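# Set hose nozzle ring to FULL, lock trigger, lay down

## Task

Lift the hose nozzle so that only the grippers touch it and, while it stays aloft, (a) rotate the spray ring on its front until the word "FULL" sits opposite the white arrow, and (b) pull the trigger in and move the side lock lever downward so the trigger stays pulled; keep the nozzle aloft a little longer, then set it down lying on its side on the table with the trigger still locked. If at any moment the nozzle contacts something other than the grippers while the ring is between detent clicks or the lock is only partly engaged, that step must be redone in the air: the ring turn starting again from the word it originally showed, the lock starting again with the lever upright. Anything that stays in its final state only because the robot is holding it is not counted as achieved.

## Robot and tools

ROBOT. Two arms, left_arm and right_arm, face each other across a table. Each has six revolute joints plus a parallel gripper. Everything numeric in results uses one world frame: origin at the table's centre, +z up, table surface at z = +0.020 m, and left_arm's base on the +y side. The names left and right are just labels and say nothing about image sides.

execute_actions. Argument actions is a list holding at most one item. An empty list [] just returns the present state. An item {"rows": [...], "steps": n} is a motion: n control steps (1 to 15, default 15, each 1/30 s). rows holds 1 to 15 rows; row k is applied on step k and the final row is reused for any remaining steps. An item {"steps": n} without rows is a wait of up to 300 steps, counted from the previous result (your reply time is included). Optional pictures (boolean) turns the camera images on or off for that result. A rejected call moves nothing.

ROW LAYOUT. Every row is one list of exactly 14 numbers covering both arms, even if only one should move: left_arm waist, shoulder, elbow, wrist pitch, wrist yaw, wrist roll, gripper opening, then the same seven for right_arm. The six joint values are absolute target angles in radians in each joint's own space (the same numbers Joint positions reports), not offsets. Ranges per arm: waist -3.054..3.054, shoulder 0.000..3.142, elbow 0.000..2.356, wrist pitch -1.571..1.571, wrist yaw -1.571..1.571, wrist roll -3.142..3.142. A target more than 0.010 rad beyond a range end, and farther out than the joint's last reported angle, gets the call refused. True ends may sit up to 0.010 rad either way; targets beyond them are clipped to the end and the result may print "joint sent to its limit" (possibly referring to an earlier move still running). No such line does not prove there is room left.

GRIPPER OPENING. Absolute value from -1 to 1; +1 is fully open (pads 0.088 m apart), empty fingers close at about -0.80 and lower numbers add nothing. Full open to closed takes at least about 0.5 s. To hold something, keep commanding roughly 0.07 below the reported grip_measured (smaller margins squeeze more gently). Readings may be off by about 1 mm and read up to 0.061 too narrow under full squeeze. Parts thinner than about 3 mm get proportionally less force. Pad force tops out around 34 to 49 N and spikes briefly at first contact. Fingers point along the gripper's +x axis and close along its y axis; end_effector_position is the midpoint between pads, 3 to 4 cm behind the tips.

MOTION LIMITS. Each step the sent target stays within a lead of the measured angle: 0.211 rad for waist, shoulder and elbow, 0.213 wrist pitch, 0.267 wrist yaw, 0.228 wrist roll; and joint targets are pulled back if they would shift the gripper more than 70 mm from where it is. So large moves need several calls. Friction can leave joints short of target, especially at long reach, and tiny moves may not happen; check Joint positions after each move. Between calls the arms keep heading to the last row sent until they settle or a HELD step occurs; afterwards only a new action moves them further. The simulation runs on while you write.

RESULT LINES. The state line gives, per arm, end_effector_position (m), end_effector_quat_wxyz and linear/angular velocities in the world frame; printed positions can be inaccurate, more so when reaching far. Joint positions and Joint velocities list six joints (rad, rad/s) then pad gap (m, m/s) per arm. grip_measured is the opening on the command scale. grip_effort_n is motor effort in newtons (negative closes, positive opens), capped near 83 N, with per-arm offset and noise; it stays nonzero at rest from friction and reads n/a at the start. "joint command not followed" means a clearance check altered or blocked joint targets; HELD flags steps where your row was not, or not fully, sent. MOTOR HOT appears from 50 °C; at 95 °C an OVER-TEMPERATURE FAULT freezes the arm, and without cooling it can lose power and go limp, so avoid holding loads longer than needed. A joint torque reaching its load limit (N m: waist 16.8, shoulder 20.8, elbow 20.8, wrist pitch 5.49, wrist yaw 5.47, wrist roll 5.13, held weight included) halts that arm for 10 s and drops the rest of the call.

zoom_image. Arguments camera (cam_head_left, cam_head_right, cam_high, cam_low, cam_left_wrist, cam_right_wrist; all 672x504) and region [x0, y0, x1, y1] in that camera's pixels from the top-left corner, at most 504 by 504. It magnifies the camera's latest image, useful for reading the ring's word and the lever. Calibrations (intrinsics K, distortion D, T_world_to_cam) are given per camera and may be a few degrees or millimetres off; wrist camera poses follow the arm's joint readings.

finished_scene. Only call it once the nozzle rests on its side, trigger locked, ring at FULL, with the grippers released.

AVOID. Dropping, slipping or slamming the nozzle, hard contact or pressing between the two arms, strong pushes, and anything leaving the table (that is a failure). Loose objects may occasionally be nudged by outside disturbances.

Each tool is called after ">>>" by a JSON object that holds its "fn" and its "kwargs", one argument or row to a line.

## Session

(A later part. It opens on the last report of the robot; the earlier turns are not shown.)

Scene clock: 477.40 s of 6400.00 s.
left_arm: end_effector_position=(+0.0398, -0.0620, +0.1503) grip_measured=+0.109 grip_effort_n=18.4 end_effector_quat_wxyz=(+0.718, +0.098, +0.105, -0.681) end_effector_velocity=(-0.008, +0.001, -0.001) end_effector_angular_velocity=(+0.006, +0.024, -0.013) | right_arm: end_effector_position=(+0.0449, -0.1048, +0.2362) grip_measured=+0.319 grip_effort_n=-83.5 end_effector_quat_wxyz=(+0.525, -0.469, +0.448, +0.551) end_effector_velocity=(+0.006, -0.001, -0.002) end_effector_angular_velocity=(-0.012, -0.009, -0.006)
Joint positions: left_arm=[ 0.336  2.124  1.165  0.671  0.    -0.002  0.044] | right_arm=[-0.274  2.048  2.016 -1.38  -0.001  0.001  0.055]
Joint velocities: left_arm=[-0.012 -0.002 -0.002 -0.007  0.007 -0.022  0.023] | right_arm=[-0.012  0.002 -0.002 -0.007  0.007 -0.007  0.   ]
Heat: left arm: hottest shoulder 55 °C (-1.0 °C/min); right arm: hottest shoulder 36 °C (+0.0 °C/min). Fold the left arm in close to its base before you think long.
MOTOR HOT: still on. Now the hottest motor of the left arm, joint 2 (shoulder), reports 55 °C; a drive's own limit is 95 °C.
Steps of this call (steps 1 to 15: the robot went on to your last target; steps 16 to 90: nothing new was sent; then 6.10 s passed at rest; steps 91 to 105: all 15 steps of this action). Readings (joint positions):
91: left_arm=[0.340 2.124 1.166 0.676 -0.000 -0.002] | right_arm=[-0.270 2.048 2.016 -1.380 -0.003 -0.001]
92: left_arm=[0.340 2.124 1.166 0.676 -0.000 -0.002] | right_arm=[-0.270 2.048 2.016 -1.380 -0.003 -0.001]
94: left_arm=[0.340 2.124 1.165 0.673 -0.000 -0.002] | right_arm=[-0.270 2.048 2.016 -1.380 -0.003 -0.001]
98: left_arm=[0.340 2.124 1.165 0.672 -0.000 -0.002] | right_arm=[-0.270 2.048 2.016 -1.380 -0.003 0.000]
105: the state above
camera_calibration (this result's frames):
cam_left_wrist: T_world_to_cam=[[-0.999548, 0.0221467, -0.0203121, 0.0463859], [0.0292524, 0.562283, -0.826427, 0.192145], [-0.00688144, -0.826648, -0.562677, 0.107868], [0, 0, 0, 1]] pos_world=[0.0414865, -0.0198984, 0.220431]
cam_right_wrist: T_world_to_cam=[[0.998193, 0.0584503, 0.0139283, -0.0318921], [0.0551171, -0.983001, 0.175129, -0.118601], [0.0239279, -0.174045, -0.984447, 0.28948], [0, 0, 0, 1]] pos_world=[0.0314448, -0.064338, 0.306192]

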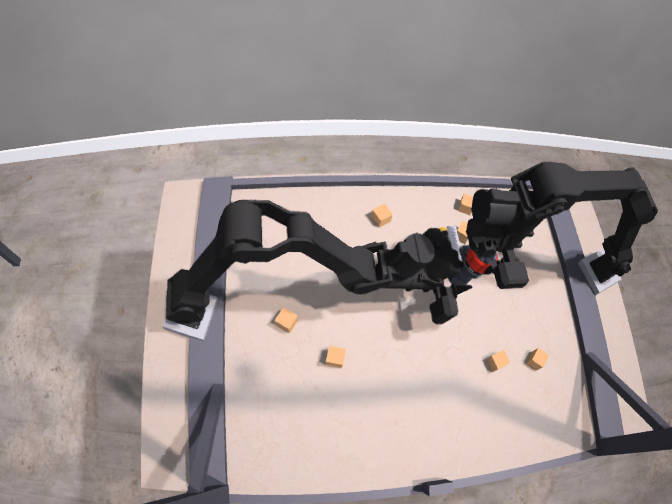

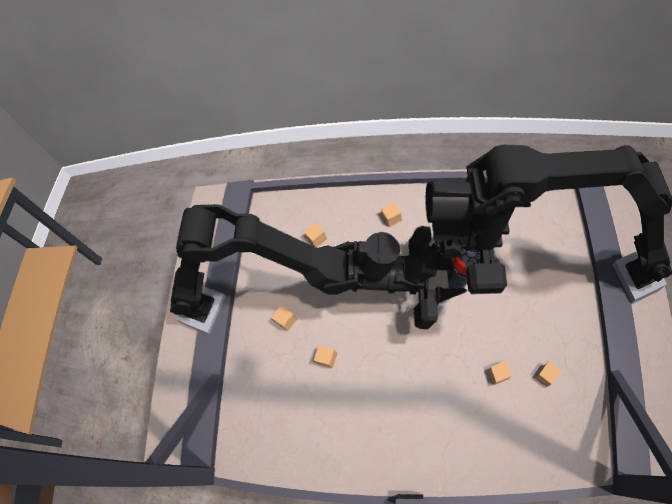

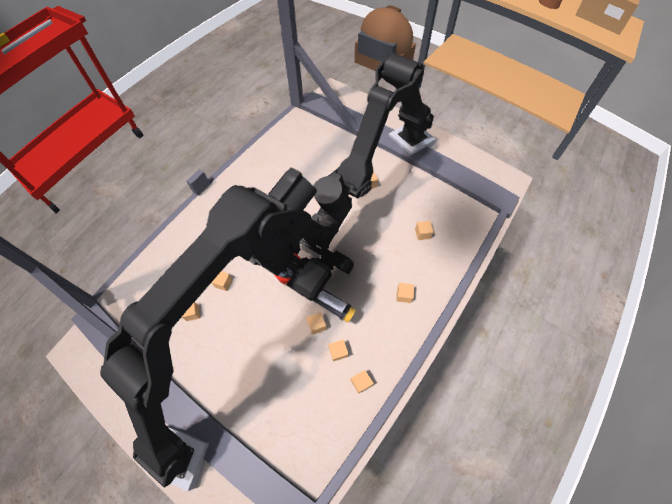

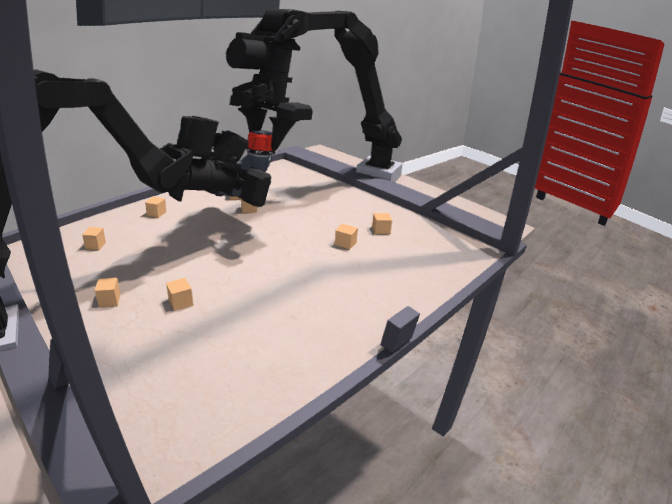

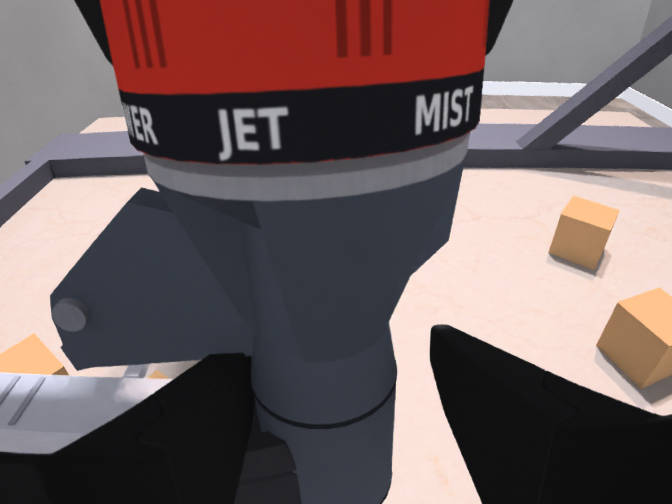

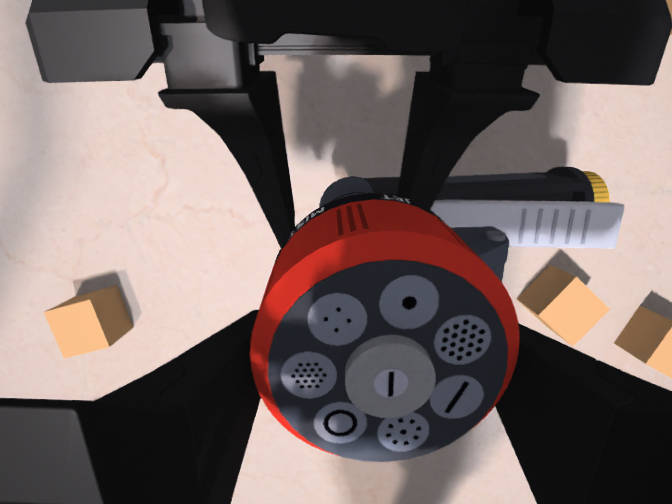

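>>> {"fn": "execute_actions", "kwargs": {
  "actions": []
}}

Scene clock: 486.47 s of 6400.00 s.
left_arm: end_effector_position=(+0.0393, -0.0620, +0.1503) grip_measured=+0.146 grip_effort_n=18.4 end_effector_quat_wxyz=(+0.718, +0.098, +0.105, -0.682) end_effector_velocity=(+0.002, +0.001, -0.001) end_effector_angular_velocity=(+0.007, +0.005, +0.012) | right_arm: end_effector_position=(+0.0452, -0.1048, +0.2362) grip_measured=+0.319 grip_effort_n=-83.5 end_effector_quat_wxyz=(+0.525, -0.469, +0.448, +0.551) end_effector_velocity=(+0.004, -0.002, +0.000) end_effector_angular_velocity=(-0.007, -0.011, +0.013)
Joint positions: left_arm=[ 0.335  2.124  1.165  0.671  0.001 -0.002  0.046] | right_arm=[-0.274  2.048  2.016 -1.38  -0.     0.001  0.055]
Joint velocities: left_arm=[ 0.002 -0.002 -0.002 -0.007 -0.007 -0.007 -0.   ] | right_arm=[-0.007 -0.002 -0.002 -0.007  0.007 -0.022 -0.   ]
Heat: left arm: hottest shoulder 55 °C (-1.0 °C/min); right arm: hottest shoulder 37 °C (+2.0 °C/min). Fold the left arm in close to its base before you think long.
MOTOR HOT: still on. Now the hottest motor of the left arm, joint 2 (shoulder), reports 55 °C; a drive's own limit is 95 °C.
Steps of this call (steps 1 to 15: the robot went on to your last target; steps 16 to 90: nothing new was sent; then 6.07 s passed at rest). Readings (joint positions):
1: left_arm=[0.336 2.124 1.165 0.671 0.001 -0.002] | right_arm=[-0.274 2.048 2.016 -1.380 -0.001 0.001]
2: left_arm=[0.336 2.124 1.165 0.671 0.001 -0.002] | right_arm=[-0.274 2.048 2.016 -1.380 -0.001 0.001]
4: left_arm=[0.335 2.124 1.165 0.671 0.001 -0.002] | right_arm=[-0.274 2.048 2.016 -1.380 -0.000 0.001]
8: left_arm=[0.335 2.124 1.165 0.671 0.001 -0.002] | right_arm=[-0.274 2.048 2.016 -1.380 -0.000 0.001]
90: the state above
All arms were judged still, so your last target was given up. Only a new action makes them travel on or press farther. Fingers that are still opening or closing keep moving.
camera_calibration (this result's frames):
cam_left_wrist: T_world_to_cam=[[-0.999525, 0.0232748, -0.0202043, 0.0459572], [0.0297978, 0.562245, -0.826434, 0.192151], [-0.00787533, -0.826643, -0.562672, 0.107883], [0, 0, 0, 1]] pos_world=[0.0410593, -0.019925, 0.220431]
cam_right_wrist: T_world_to_cam=[[0.998212, 0.0579484, 0.0146815, -0.0323994], [0.0544915, -0.983035, 0.175134, -0.118579], [0.0245812, -0.174021, -0.984435, 0.289445], [0, 0, 0, 1]] pos_world=[0.0316881, -0.0643203, 0.306183]

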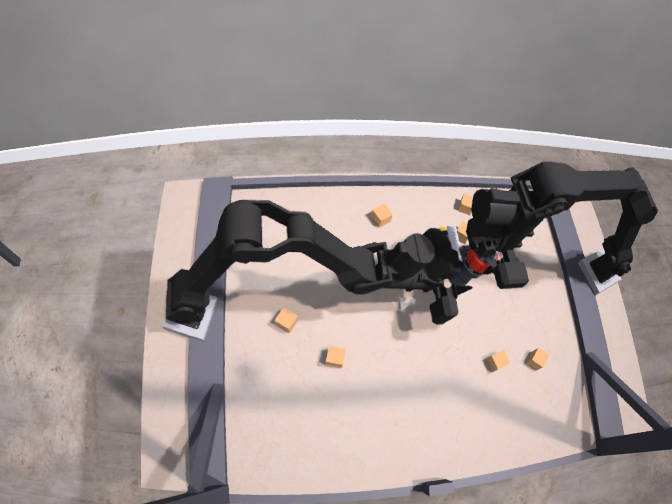

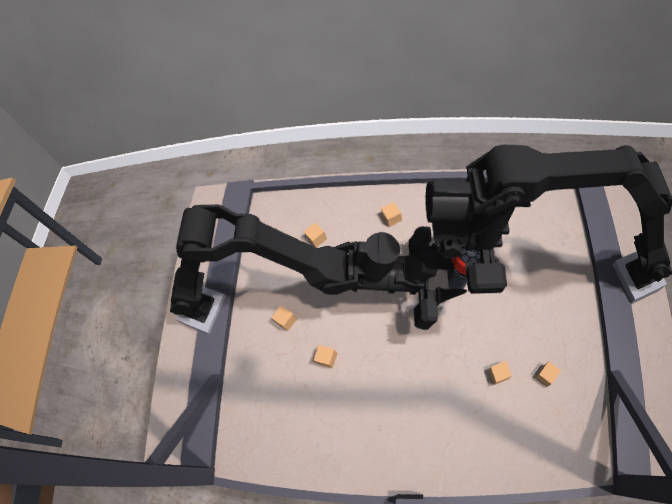

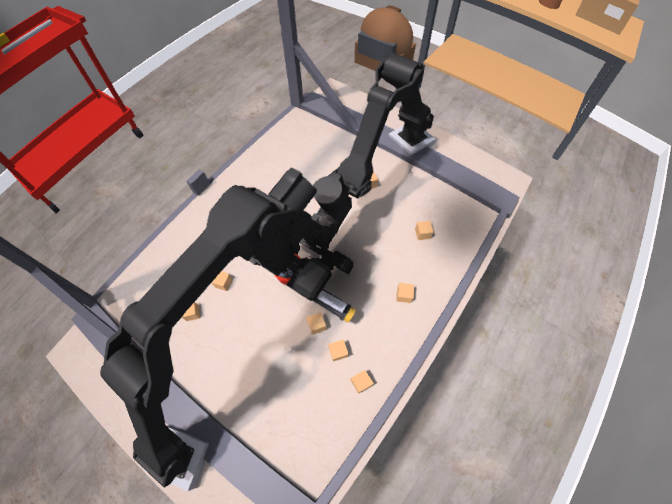

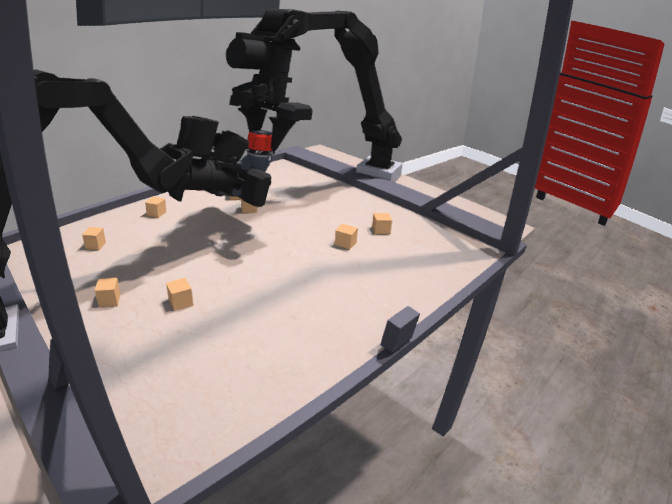

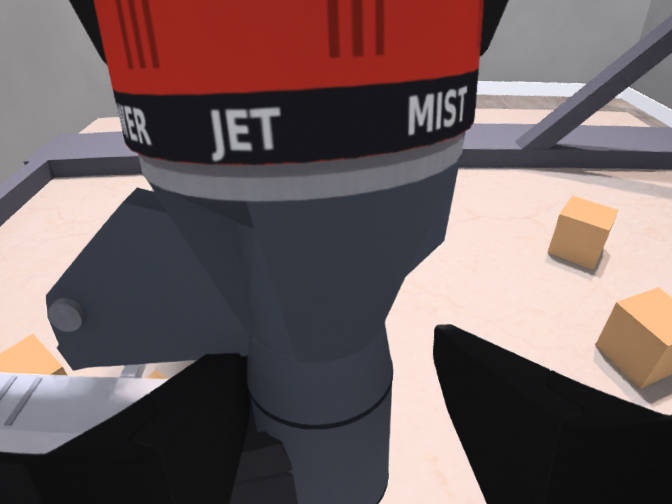

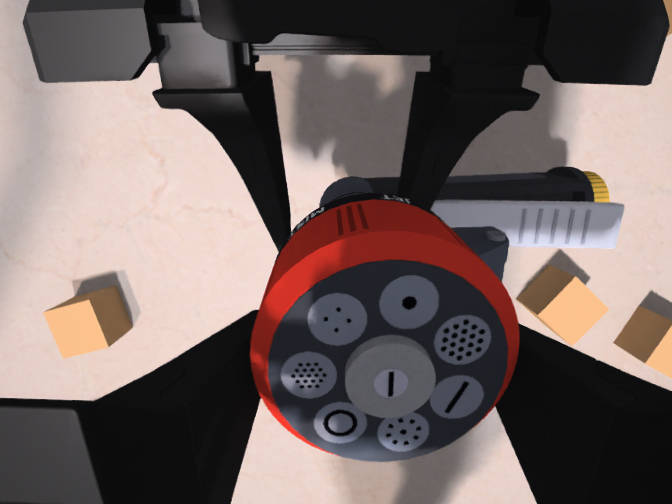

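>>> {"fn": "execute_actions", "kwargs": {
  "actions": [
    {"rows": [[0.336,2.118,1.162,0.675,0,-0.002,0.15,-0.271,2.050,2.022,-1.377,0,0.005,0.25],[0.334,2.113,1.159,0.675,0,-0.002,0.15,-0.271,2.050,2.022,-1.377,0,0.005,0.25],[0.333,2.109,1.155,0.675,0,-0.002,0.15,-0.271,2.050,2.022,-1.377,0,0.005,0.25],[0.332,2.105,1.150,0.676,0,-0.002,0.15,-0.271,2.050,2.022,-1.377,0,0.005,0.25],[0.332,2.101,1.145,0.677,0,-0.002,0.15,-0.271,2.050,2.022,-1.377,0,0.005,0.25],[0.332,2.097,1.140,0.678,0,-0.002,0.15,-0.271,2.050,2.022,-1.377,0,0.005,0.25],[0.332,2.093,1.135,0.680,0,-0.002,0.15,-0.271,2.050,2.022,-1.377,0,0.005,0.25],[0.332,2.089,1.130,0.681,0,-0.002,0.15,-0.271,2.050,2.022,-1.377,0,0.005,0.25],[0.332,2.085,1.125,0.682,0,-0.002,0.15,-0.271,2.050,2.022,-1.377,0,0.005,0.25],[0.332,2.081,1.120,0.683,0,-0.002,0.15,-0.271,2.050,2.022,-1.377,0,0.005,0.25],[0.332,2.077,1.115,0.685,0,-0.002,0.15,-0.271,2.050,2.022,-1.377,0,0.005,0.25],[0.332,2.073,1.110,0.686,0,-0.002,0.15,-0.271,2.050,2.022,-1.377,0,0.005,0.25],[0.332,2.069,1.105,0.687,0,-0.002,0.15,-0.271,2.050,2.022,-1.377,0,0.005,0.25],[0.332,2.065,1.100,0.688,0,-0.002,0.15,-0.271,2.050,2.022,-1.377,0,0.005,0.25],[0.332,2.061,1.095,0.690,0,-0.002,0.15,-0.271,2.050,2.022,-1.377,0,0.005,0.25]], "steps": 15}
  ]
}}

Scene clock: 494.03 s of 6400.00 s.
left_arm: end_effector_position=(+0.0382, -0.0513, +0.1498) grip_measured=+0.147 grip_effort_n=16.5 end_effector_quat_wxyz=(+0.717, +0.100, +0.107, -0.682) end_effector_velocity=(-0.002, +0.039, +0.009) end_effector_angular_velocity=(-0.003, +0.005, +0.007) | right_arm: end_effector_position=(+0.0446, -0.1025, +0.2365) grip_measured=+0.319 grip_effort_n=-83.5 end_effector_quat_wxyz=(+0.527, -0.467, +0.445, +0.554) end_effector_velocity=(-0.003, -0.018, -0.001) end_effector_angular_velocity=(-0.076, +0.002, +0.016)
Joint positions: left_arm=[ 0.334  2.092  1.115  0.683  0.001 -0.002  0.046] | right_arm=[-0.273  2.048  2.016 -1.37  -0.     0.001  0.055]
Joint velocities: left_arm=[-0.002 -0.134 -0.183  0.051 -0.007 -0.007  0.   ] | right_arm=[ 0.007 -0.007 -0.002 -0.081 -0.007 -0.007  0.   ]
Heat: left arm: hottest shoulder 55 °C (+0.0 °C/min); right arm: hottest shoulder 38 °C (+3.0 °C/min). Fold the left arm in close to its base before you think long.
MOTOR HOT: still on. Now the hottest motor of the left arm, joint 2 (shoulder), reports 55 °C; a drive's own limit is 95 °C.
Steps of this call (steps 1 to 90: nothing new was sent; then 4.07 s passed at rest; steps 91 to 105: all 15 steps of this action). Readings (joint positions):
91: left_arm=[0.335 2.124 1.165 0.671 0.001 -0.002] | right_arm=[-0.274 2.048 2.016 -1.380 -0.000 0.001]
92: left_arm=[0.334 2.124 1.164 0.671 0.001 -0.002] | right_arm=[-0.274 2.048 2.016 -1.380 -0.000 0.001]
94: left_arm=[0.334 2.124 1.161 0.671 0.001 -0.002] | right_arm=[-0.274 2.048 2.016 -1.379 -0.000 0.001]
98: left_arm=[0.334 2.118 1.149 0.675 0.001 -0.002] | right_arm=[-0.274 2.048 2.016 -1.374 -0.000 0.001]
105: the state above
camera_calibration (this result's frames):
cam_left_wrist: T_world_to_cam=[[-0.999504, 0.0245479, -0.0197168, 0.0445077], [0.0301699, 0.567552, -0.822785, 0.185486], [-0.00900739, -0.822972, -0.568011, 0.117482], [0, 0, 0, 1]] pos_world=[0.0399478, -0.00968125, 0.220223]
cam_right_wrist: T_world_to_cam=[[0.998152, 0.0589336, 0.0147813, -0.0318605], [0.0557067, -0.984785, 0.164609, -0.114123], [0.0242574, -0.163481, -0.986248, 0.291755], [0, 0, 0, 1]] pos_world=[0.0310819, -0.0628125, 0.306999]

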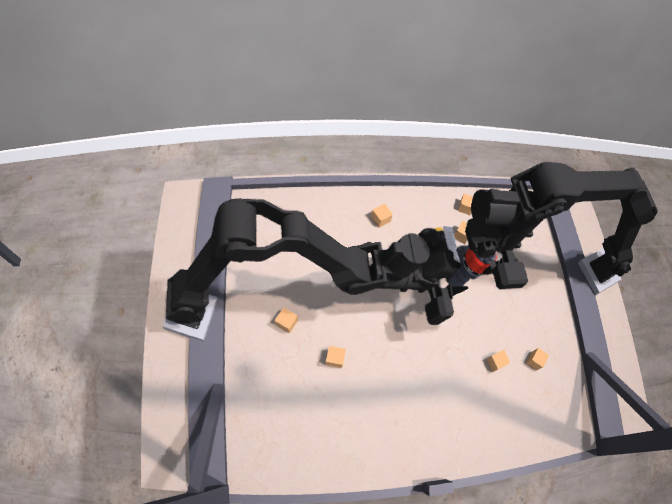

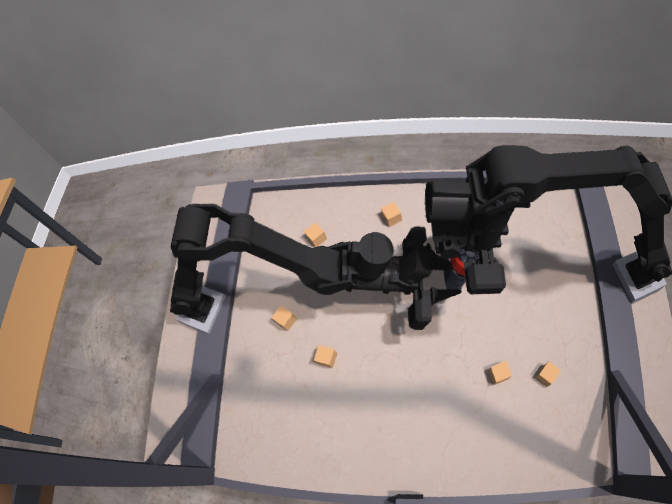

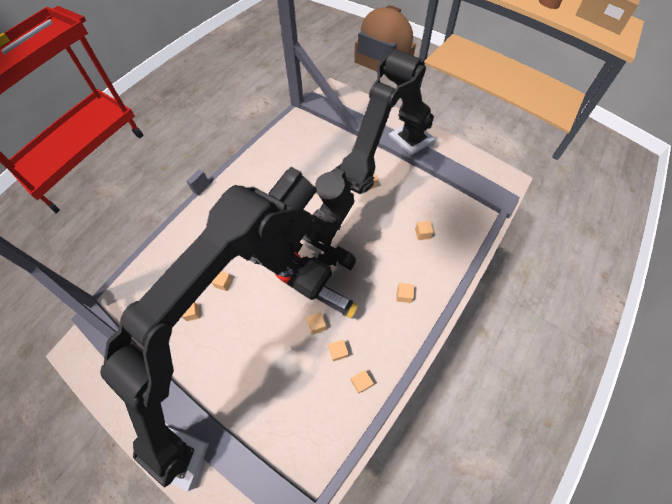

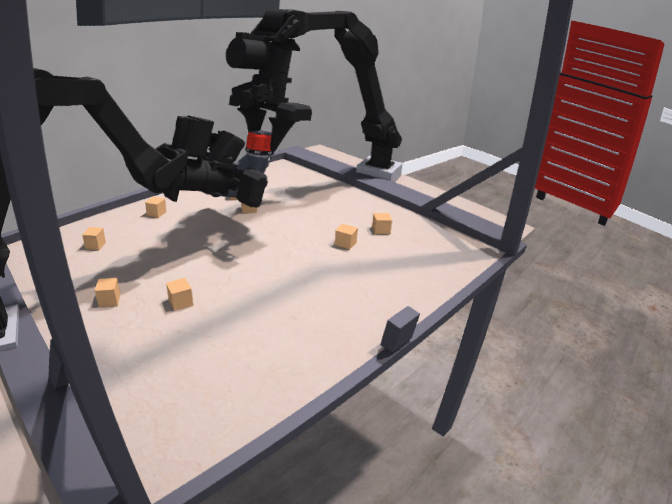

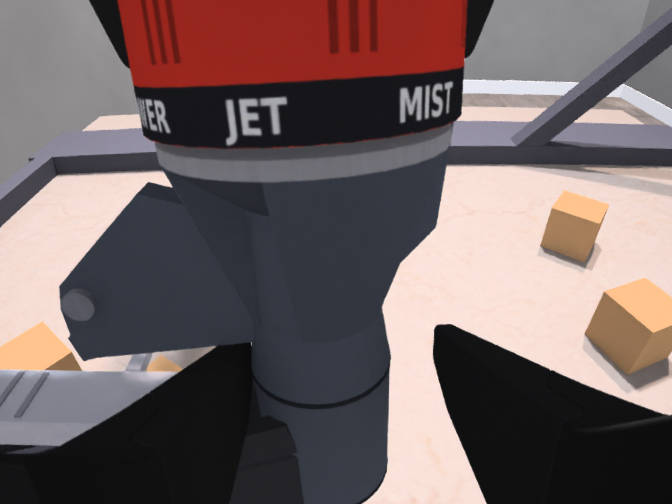

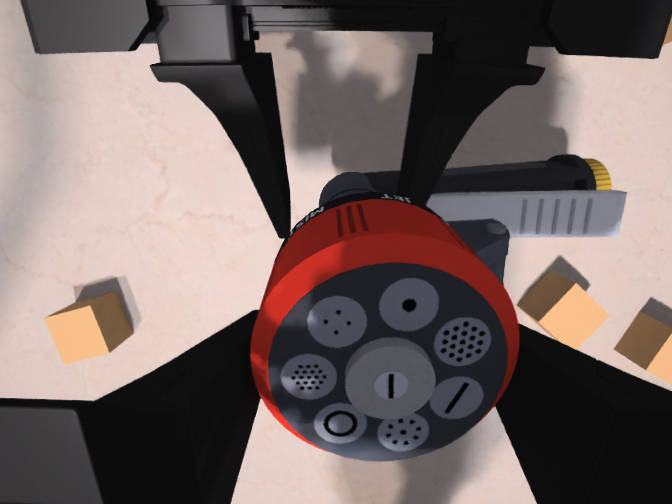

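>>> {"fn": "execute_actions", "kwargs": {
  "actions": [
    {"rows": [[0.332,2.057,1.091,0.691,0,-0.002,0.15,-0.271,2.050,2.022,-1.377,0,0.005,0.25],[0.332,2.053,1.087,0.692,0,-0.002,0.15,-0.271,2.050,2.022,-1.377,0,0.005,0.25],[0.332,2.049,1.083,0.693,0,-0.002,0.15,-0.271,2.050,2.022,-1.377,0,0.005,0.25],[0.332,2.045,1.079,0.694,0,-0.002,0.15,-0.271,2.050,2.022,-1.377,0,0.005,0.25],[0.332,2.041,1.075,0.695,0,-0.002,0.15,-0.271,2.050,2.022,-1.377,0,0.005,0.25],[0.332,2.037,1.070,0.696,0,-0.002,0.15,-0.271,2.050,2.022,-1.377,0,0.005,0.25],[0.332,2.033,1.065,0.697,0,-0.002,0.15,-0.271,2.050,2.022,-1.377,0,0.005,0.25],[0.332,2.029,1.060,0.698,0,-0.002,0.15,-0.271,2.050,2.022,-1.377,0,0.005,0.25],[0.332,2.025,1.055,0.699,0,-0.002,0.15,-0.271,2.050,2.022,-1.377,0,0.005,0.25],[0.332,2.021,1.050,0.700,0,-0.002,0.15,-0.271,2.050,2.022,-1.377,0,0.005,0.25],[0.332,2.017,1.045,0.701,0,-0.002,0.15,-0.271,2.050,2.022,-1.377,0,0.005,0.25],[0.332,2.013,1.040,0.702,0,-0.002,0.15,-0.271,2.050,2.022,-1.377,0,0.005,0.25],[0.332,2.009,1.035,0.703,0,-0.002,0.15,-0.271,2.050,2.022,-1.377,0,0.005,0.25],[0.332,2.006,1.031,0.704,0,-0.002,0.15,-0.271,2.050,2.022,-1.377,0,0.005,0.25],[0.332,2.004,1.030,0.705,0,-0.002,0.15,-0.271,2.050,2.022,-1.377,0,0.005,0.25]], "steps": 15}
  ]
}}

Scene clock: 499.97 s of 6400.00 s.
left_arm: end_effector_position=(+0.0374, -0.0361, +0.1588) grip_measured=+0.147 grip_effort_n=16.5 end_effector_quat_wxyz=(+0.717, +0.096, +0.103, -0.682) end_effector_velocity=(-0.002, +0.026, +0.008) end_effector_angular_velocity=(-0.003, +0.019, +0.011) | right_arm: end_effector_position=(+0.0445, -0.1047, +0.2362) grip_measured=+0.319 grip_effort_n=-83.5 end_effector_quat_wxyz=(+0.525, -0.469, +0.447, +0.551) end_effector_velocity=(+0.000, -0.005, -0.000) end_effector_angular_velocity=(-0.022, +0.005, +0.006)
Joint positions: left_arm=[ 0.334  2.028  1.045  0.7    0.001 -0.002  0.046] | right_arm=[-0.272  2.048  2.016 -1.38  -0.     0.002  0.055]
Joint velocities: left_arm=[-0.002 -0.095 -0.115  0.022 -0.007 -0.022 -0.   ] | right_arm=[-0.002 -0.002 -0.002 -0.022 -0.007 -0.007 -0.   ]
Heat: left arm: hottest shoulder 55 °C (+0.0 °C/min); right arm: hottest shoulder 38 °C (+3.0 °C/min). Fold the left arm in close to its base before you think long.
MOTOR HOT: still on. Now the hottest motor of the left arm, joint 2 (shoulder), reports 55 °C; a drive's own limit is 95 °C.
Steps of this call (steps 1 to 30: the robot went on to your last target; steps 31 to 90: nothing new was sent; then 2.43 s passed at rest; steps 91 to 105: all 15 steps of this action). Readings (joint positions):
91: left_arm=[0.334 2.078 1.102 0.688 0.001 -0.002] | right_arm=[-0.272 2.048 2.016 -1.380 -0.000 0.002]
92: left_arm=[0.334 2.076 1.100 0.688 0.001 -0.002] | right_arm=[-0.272 2.048 2.016 -1.380 -0.000 0.002]
94: left_arm=[0.334 2.071 1.093 0.689 0.001 -0.002] | right_arm=[-0.272 2.048 2.016 -1.380 -0.000 0.002]
98: left_arm=[0.334 2.056 1.077 0.693 0.001 -0.002] | right_arm=[-0.272 2.048 2.016 -1.380 -0.000 0.002]
105: the state above
camera_calibration (this result's frames):
cam_left_wrist: T_world_to_cam=[[-0.999493, 0.0243333, -0.0205192, 0.0436594], [0.0306174, 0.558742, -0.828776, 0.184901], [-0.00870192, -0.828984, -0.559204, 0.133466], [0, 0, 0, 1]] pos_world=[0.0391375, 0.00626717, 0.228772]
cam_right_wrist: T_world_to_cam=[[0.998146, 0.05909, 0.0146245, -0.0316197], [0.0556352, -0.983038, 0.174759, -0.118459], [0.024703, -0.173621, -0.984503, 0.289536], [0, 0, 0, 1]] pos_world=[0.0309992, -0.0643121, 0.306213]

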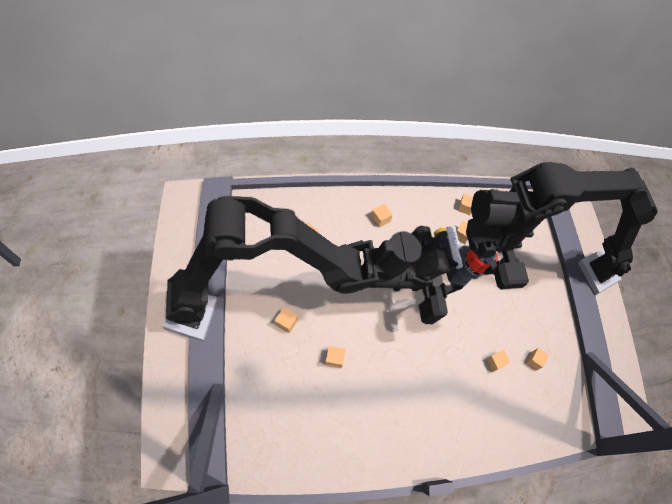

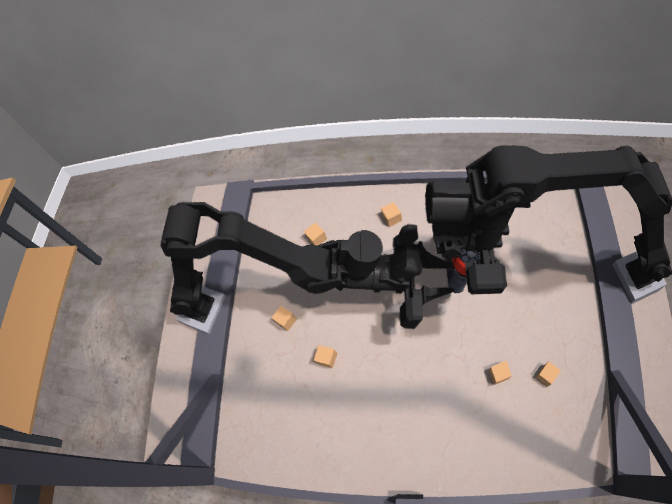

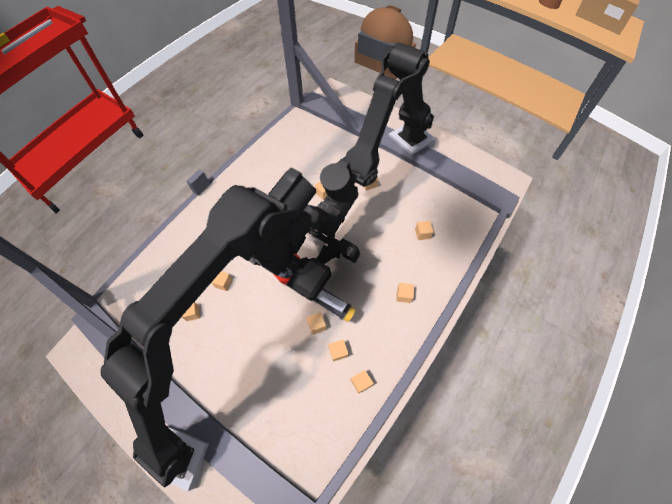

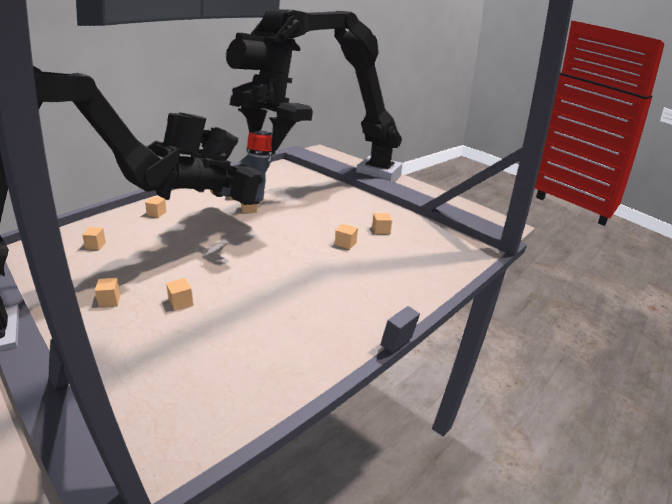

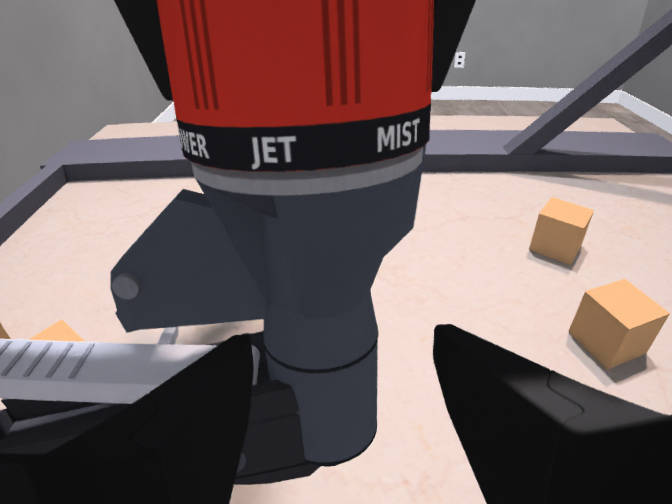

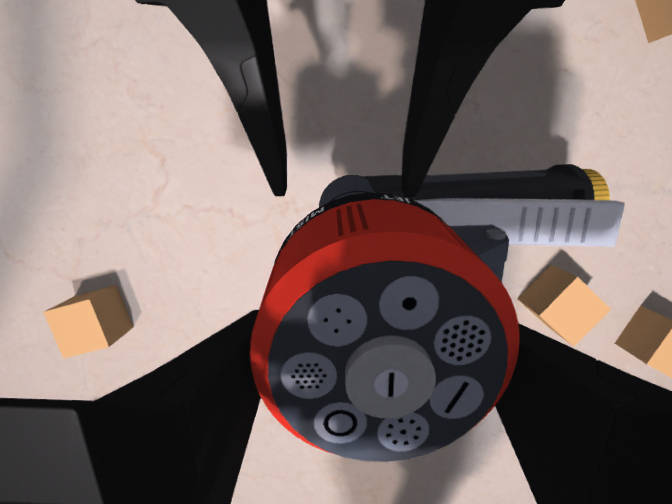

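>>> {"fn": "execute_actions", "kwargs": {
  "actions": [
    {"rows": [[0.332,2.000,1.026,0.706,0,-0.002,0.15,-0.271,2.050,2.022,-1.377,0,0.005,0.25],[0.332,1.994,1.019,0.707,0,-0.002,0.15,-0.271,2.050,2.022,-1.377,0,0.005,0.25],[0.332,1.987,1.011,0.708,0,-0.002,0.15,-0.271,2.050,2.022,-1.377,0,0.005,0.25],[0.332,1.979,1.002,0.709,0,-0.002,0.15,-0.271,2.050,2.022,-1.377,0,0.005,0.25],[0.332,1.971,0.993,0.710,0,-0.002,0.15,-0.271,2.052,2.028,-1.381,0,0.005,0.25],[0.332,1.963,0.984,0.711,0,-0.002,0.2,-0.271,2.055,2.038,-1.389,0,0.005,0.25],[0.332,1.955,0.975,0.712,0,-0.002,0.27,-0.271,2.059,2.052,-1.400,0,0.005,0.25],[0.332,1.947,0.966,0.713,0,-0.002,0.35,-0.271,2.063,2.070,-1.414,0,0.005,0.25],[0.332,1.939,0.957,0.714,0,-0.002,0.43,-0.271,2.068,2.090,-1.429,0,0.005,0.25],[0.332,1.931,0.948,0.715,0,0.02,0.52,-0.271,2.073,2.112,-1.446,0,0.005,0.25],[0.335,1.923,0.939,0.716,0,0.05,0.61,-0.271,2.078,2.134,-1.463,0,0.005,0.25],[0.338,1.915,0.930,0.717,0,0.09,0.70,-0.271,2.084,2.156,-1.480,0,0.005,0.25],[0.342,1.908,0.921,0.718,0,0.14,0.80,-0.271,2.090,2.178,-1.497,0,0.005,0.25],[0.346,1.902,0.914,0.719,0,0.20,0.90,-0.271,2.096,2.200,-1.514,0,0.005,0.25],[0.350,1.898,0.908,0.720,0,0.26,1.0,-0.271,2.102,2.220,-1.530,0,0.005,0.25]], "steps": 15}
  ],
  "pictures": false
}}

Scene clock: 563.07 s of 6400.00 s.
left_arm: end_effector_position=(+0.0382, -0.0097, +0.1682) grip_measured=+0.782 grip_effort_n=16.5 end_effector_quat_wxyz=(+0.710, +0.149, +0.050, -0.687) end_effector_velocity=(+0.041, +0.058, +0.009) end_effector_angular_velocity=(+0.084, -1.334, -0.280) | right_arm: end_effector_position=(+0.0445, -0.1049, +0.2563) grip_measured=+0.319 grip_effort_n=-83.5 end_effector_quat_wxyz=(+0.523, -0.472, +0.450, +0.549) end_effector_velocity=(+0.000, -0.005, +0.110) end_effector_angular_velocity=(+0.031, +0.010, -0.009)
Joint positions: left_arm=[0.338 1.926 0.932 0.715 0.001 0.149 0.077] | right_arm=[-0.272  2.085  2.156 -1.492 -0.     0.002  0.055]
Joint velocities: left_arm=[ 0.081 -0.198 -0.232  0.022 -0.022  1.385  0.139] | right_arm=[-0.002  0.125  0.647 -0.491 -0.007  0.007 -0.   ]
Heat: left arm: hottest shoulder 59 °C (+3.0 °C/min); right arm: hottest shoulder 41 °C (+2.0 °C/min). Fold the left arm in close to its base before you think long.
MOTOR HOT: still on. Now the hottest motor of the left arm, joint 2 (shoulder), reports 59 °C; a drive's own limit is 95 °C.
Steps of this call (steps 1 to 15: the robot went on to your last target; steps 16 to 90: nothing new was sent; then 59.60 s passed at rest; steps 91 to 105: all 15 steps of this action). Readings (joint positions):
91: left_arm=[0.334 2.021 1.036 0.702 0.001 -0.002] | right_arm=[-0.272 2.048 2.016 -1.380 -0.000 0.002]
92: left_arm=[0.334 2.019 1.034 0.703 0.001 -0.002] | right_arm=[-0.272 2.048 2.016 -1.380 -0.000 0.002]
94: left_arm=[0.334 2.010 1.023 0.704 0.001 -0.002] | right_arm=[-0.272 2.048 2.016 -1.380 -0.000 0.002]
98: left_arm=[0.334 1.982 0.992 0.707 0.001 -0.002] | right_arm=[-0.272 2.052 2.029 -1.394 -0.000 0.002]
105: the state above

>>> {"fn": "execute_actions", "kwargs": {
  "actions": [
    {"rows": [[0.355,1.910,0.906,0.726,0,0.31,1.0,-0.271,2.102,2.220,-1.530,0,0.005,0.25],[0.362,1.920,0.904,0.734,0,0.38,1.0,-0.271,2.102,2.220,-1.530,0,0.005,0.25],[0.371,1.927,0.902,0.743,0,0.46,1.0,-0.271,2.102,2.220,-1.530,0,0.005,0.25],[0.381,1.931,0.899,0.753,0,0.54,1.0,-0.271,2.102,2.220,-1.530,0,0.005,0.25],[0.392,1.935,0.896,0.764,0,0.63,1.0,-0.271,2.102,2.220,-1.530,0,0.005,0.25],[0.403,1.939,0.893,0.775,0,0.72,1.0,-0.271,2.102,2.220,-1.530,0,0.005,0.25],[0.414,1.943,0.890,0.786,0,0.81,1.0,-0.271,2.102,2.220,-1.530,0,0.005,0.25],[0.425,1.948,0.887,0.798,0,0.90,1.0,-0.271,2.102,2.220,-1.530,0,0.005,0.25],[0.436,1.953,0.884,0.810,0,0.99,1.0,-0.271,2.102,2.220,-1.530,0,0.005,0.25],[0.447,1.958,0.881,0.822,0,1.08,1.0,-0.271,2.102,2.220,-1.530,0,0.005,0.25],[0.458,1.962,0.878,0.834,0,1.16,1.0,-0.271,2.102,2.220,-1.530,0,0.005,0.25],[0.468,1.966,0.876,0.845,0,1.23,1.0,-0.271,2.102,2.220,-1.530,0,0.005,0.25],[0.477,1.970,0.874,0.855,0,1.29,1.0,-0.271,2.102,2.220,-1.530,0,0.005,0.25],[0.484,1.973,0.872,0.864,0,1.34,1.0,-0.271,2.102,2.220,-1.530,0,0.005,0.25],[0.488,1.975,0.871,0.870,0,1.385,1.0,-0.271,2.102,2.220,-1.530,0,0.005,0.25]], "steps": 15}
  ],
  "pictures": false
}}

>>> {"fn": "execute_actions", "kwargs": {
  "actions": [
    {"steps": 20}
  ]
}}

Scene clock: 567.83 s of 6400.00 s.
left_arm: end_effector_position=(+0.1043, +0.0027, +0.1612) grip_measured=+1.000 grip_effort_n=16.0 end_effector_quat_wxyz=(+0.599, +0.481, -0.274, -0.578) end_effector_velocity=(+0.120, +0.025, -0.023) end_effector_angular_velocity=(+0.301, -1.941, -0.210) | right_arm: end_effector_position=(+0.0446, -0.1051, +0.2632) grip_measured=+0.319 grip_effort_n=-83.5 end_effector_quat_wxyz=(+0.523, -0.472, +0.450, +0.549) end_effector_velocity=(+0.000, -0.003, -0.001) end_effector_angular_velocity=(-0.012, +0.003, +0.020)
Joint positions: left_arm=[0.472 1.958 0.881 0.847 0.001 1.163 0.088] | right_arm=[-0.272  2.097  2.204 -1.529 -0.     0.002  0.055]
Joint velocities: left_arm=[ 0.242  0.1   -0.061  0.227 -0.007  2.015  0.   ] | right_arm=[-0.002 -0.002 -0.007 -0.007 -0.007 -0.022  0.   ]
Heat: left arm: hottest shoulder 58 °C (+2.0 °C/min); right arm: hottest shoulder 41 °C (+2.0 °C/min). Fold the left arm in close to its base before you think long.
MOTOR HOT: still on. Now the hottest motor of the left arm, joint 2 (shoulder), reports 58 °C; a drive's own limit is 95 °C.
Steps of this call (steps 1 to 30: the robot went on to your last target; steps 31 to 90: nothing new was sent; then 1.27 s passed at rest; steps 91 to 105: all 15 steps of this action). Readings (joint positions):
91: left_arm=[0.349 1.914 0.915 0.718 0.001 0.268] | right_arm=[-0.272 2.097 2.204 -1.529 -0.000 0.002]
92: left_arm=[0.350 1.914 0.914 0.722 0.001 0.298] | right_arm=[-0.272 2.097 2.204 -1.529 -0.000 0.002]
94: left_arm=[0.358 1.914 0.910 0.734 0.001 0.404] | right_arm=[-0.272 2.097 2.204 -1.529 -0.000 0.002]
98: left_arm=[0.397 1.925 0.902 0.773 0.001 0.681] | right_arm=[-0.272 2.097 2.204 -1.529 -0.000 0.002]
105: the state above

Scene clock: 568.50 s of 6400.00 s.
left_arm: end_effector_position=(+0.1118, +0.0040, +0.1612) grip_measured=+1.000 grip_effort_n=15.6 end_effector_quat_wxyz=(+0.550, +0.543, -0.334, -0.538) end_effector_velocity=(-0.000, +0.001, -0.001) end_effector_angular_velocity=(+0.006, +0.007, +0.006) | right_arm: end_effector_position=(+0.0446, -0.1051, +0.2632) grip_measured=+0.319 grip_effort_n=-83.5 end_effector_quat_wxyz=(+0.523, -0.472, +0.450, +0.549) end_effector_velocity=(+0.000, -0.002, -0.002) end_effector_angular_velocity=(-0.012, +0.003, +0.020)
Joint positions: left_arm=[0.487 1.964 0.878 0.867 0.001 1.379 0.088] | right_arm=[-0.272  2.097  2.204 -1.529 -0.     0.002  0.055]
Joint velocities: left_arm=[-0.002 -0.002 -0.002 -0.007 -0.007 -0.007  0.   ] | right_arm=[-0.002  0.002 -0.002 -0.007 -0.007 -0.022 -0.   ]
Heat: left arm: hottest shoulder 58 °C (+2.0 °C/min); right arm: hottest shoulder 41 °C (+2.0 °C/min). Fold the left arm in close to its base before you think long.
MOTOR HOT: still on. Now the hottest motor of the left arm, joint 2 (shoulder), reports 58 °C; a drive's own limit is 95 °C.
Steps of this call (steps 1 to 20: the robot went on to your last target). Readings (joint positions):
1: left_arm=[0.479 1.960 0.880 0.853 0.001 1.230] | right_arm=[-0.272 2.097 2.204 -1.529 -0.000 0.002]
2: left_arm=[0.483 1.962 0.879 0.857 0.001 1.279] | right_arm=[-0.272 2.097 2.204 -1.529 -0.000 0.002]
4: left_arm=[0.487 1.963 0.878 0.862 0.001 1.333] | right_arm=[-0.272 2.097 2.204 -1.529 -0.000 0.002]
8: left_arm=[0.487 1.964 0.878 0.866 0.001 1.369] | right_arm=[-0.272 2.097 2.204 -1.529 -0.000 0.002]
20: the state above
camera_calibration (this result's frames):
cam_left_wrist: T_world_to_cam=[[-0.200673, 0.242791, -0.949096, 0.176647], [0.861173, 0.505567, -0.052752, -0.0555811], [0.467024, -0.827922, -0.310539, 0.075411], [0, 0, 0, 1]] pos_world=[0.0480945, 0.0476461, 0.188141]
cam_right_wrist: T_world_to_cam=[[0.998138, 0.0592344, 0.0145342, -0.0319732], [0.055546, -0.981259, 0.184515, -0.125917], [0.0251914, -0.183365, -0.982722, 0.314616], [0, 0, 0, 1]] pos_world=[0.0309822, -0.0639741, 0.332878]

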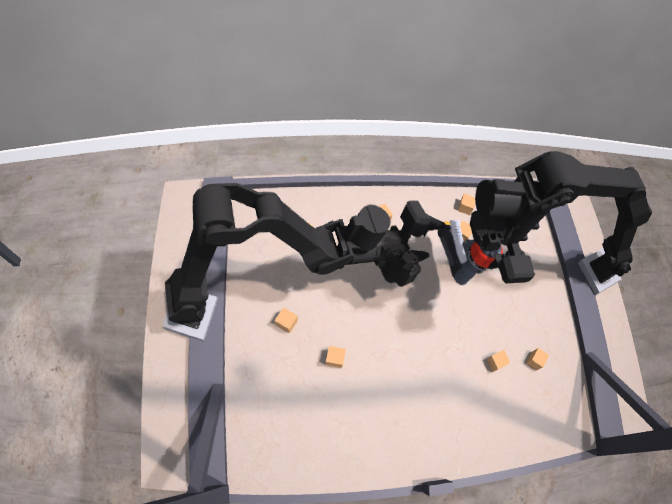

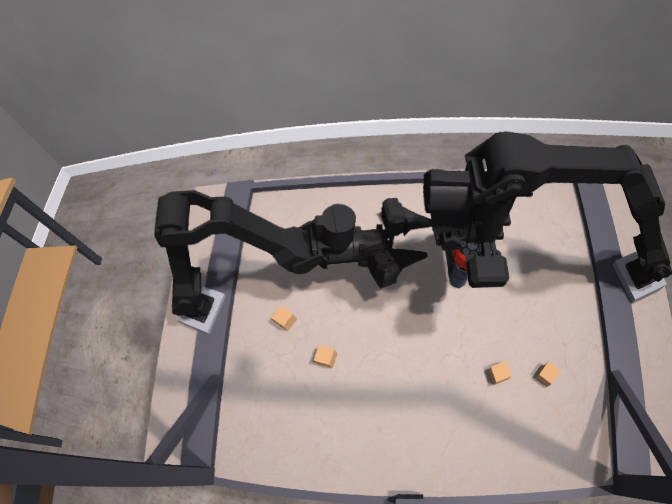

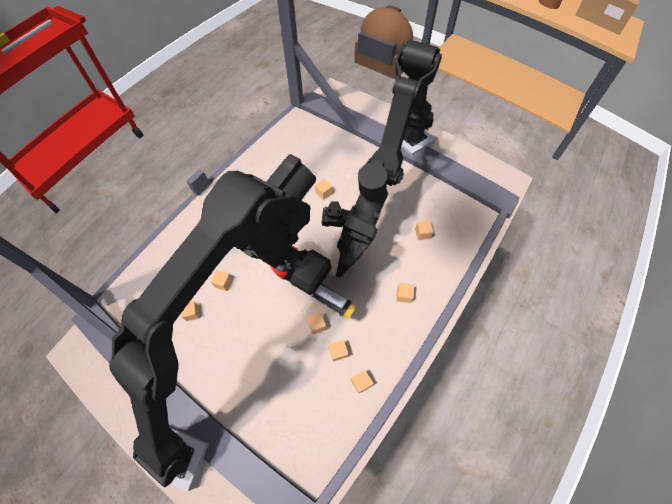

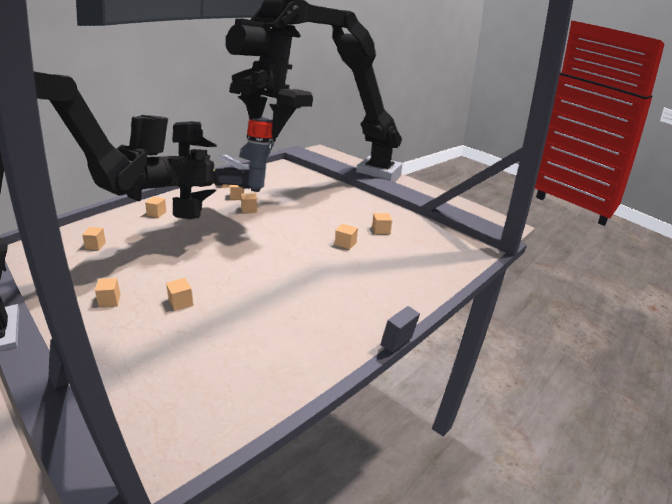

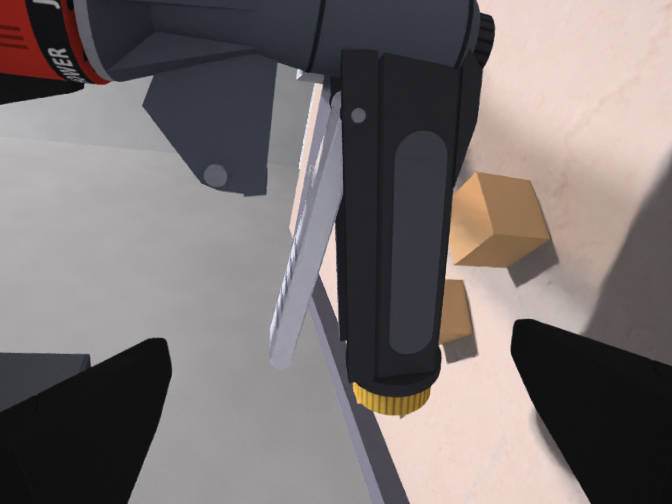

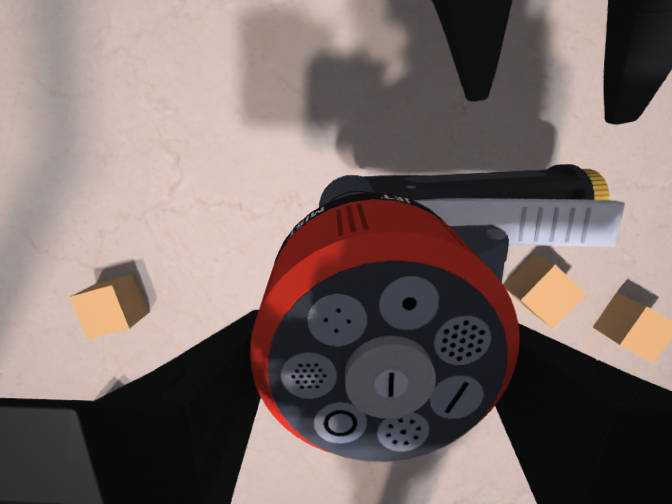

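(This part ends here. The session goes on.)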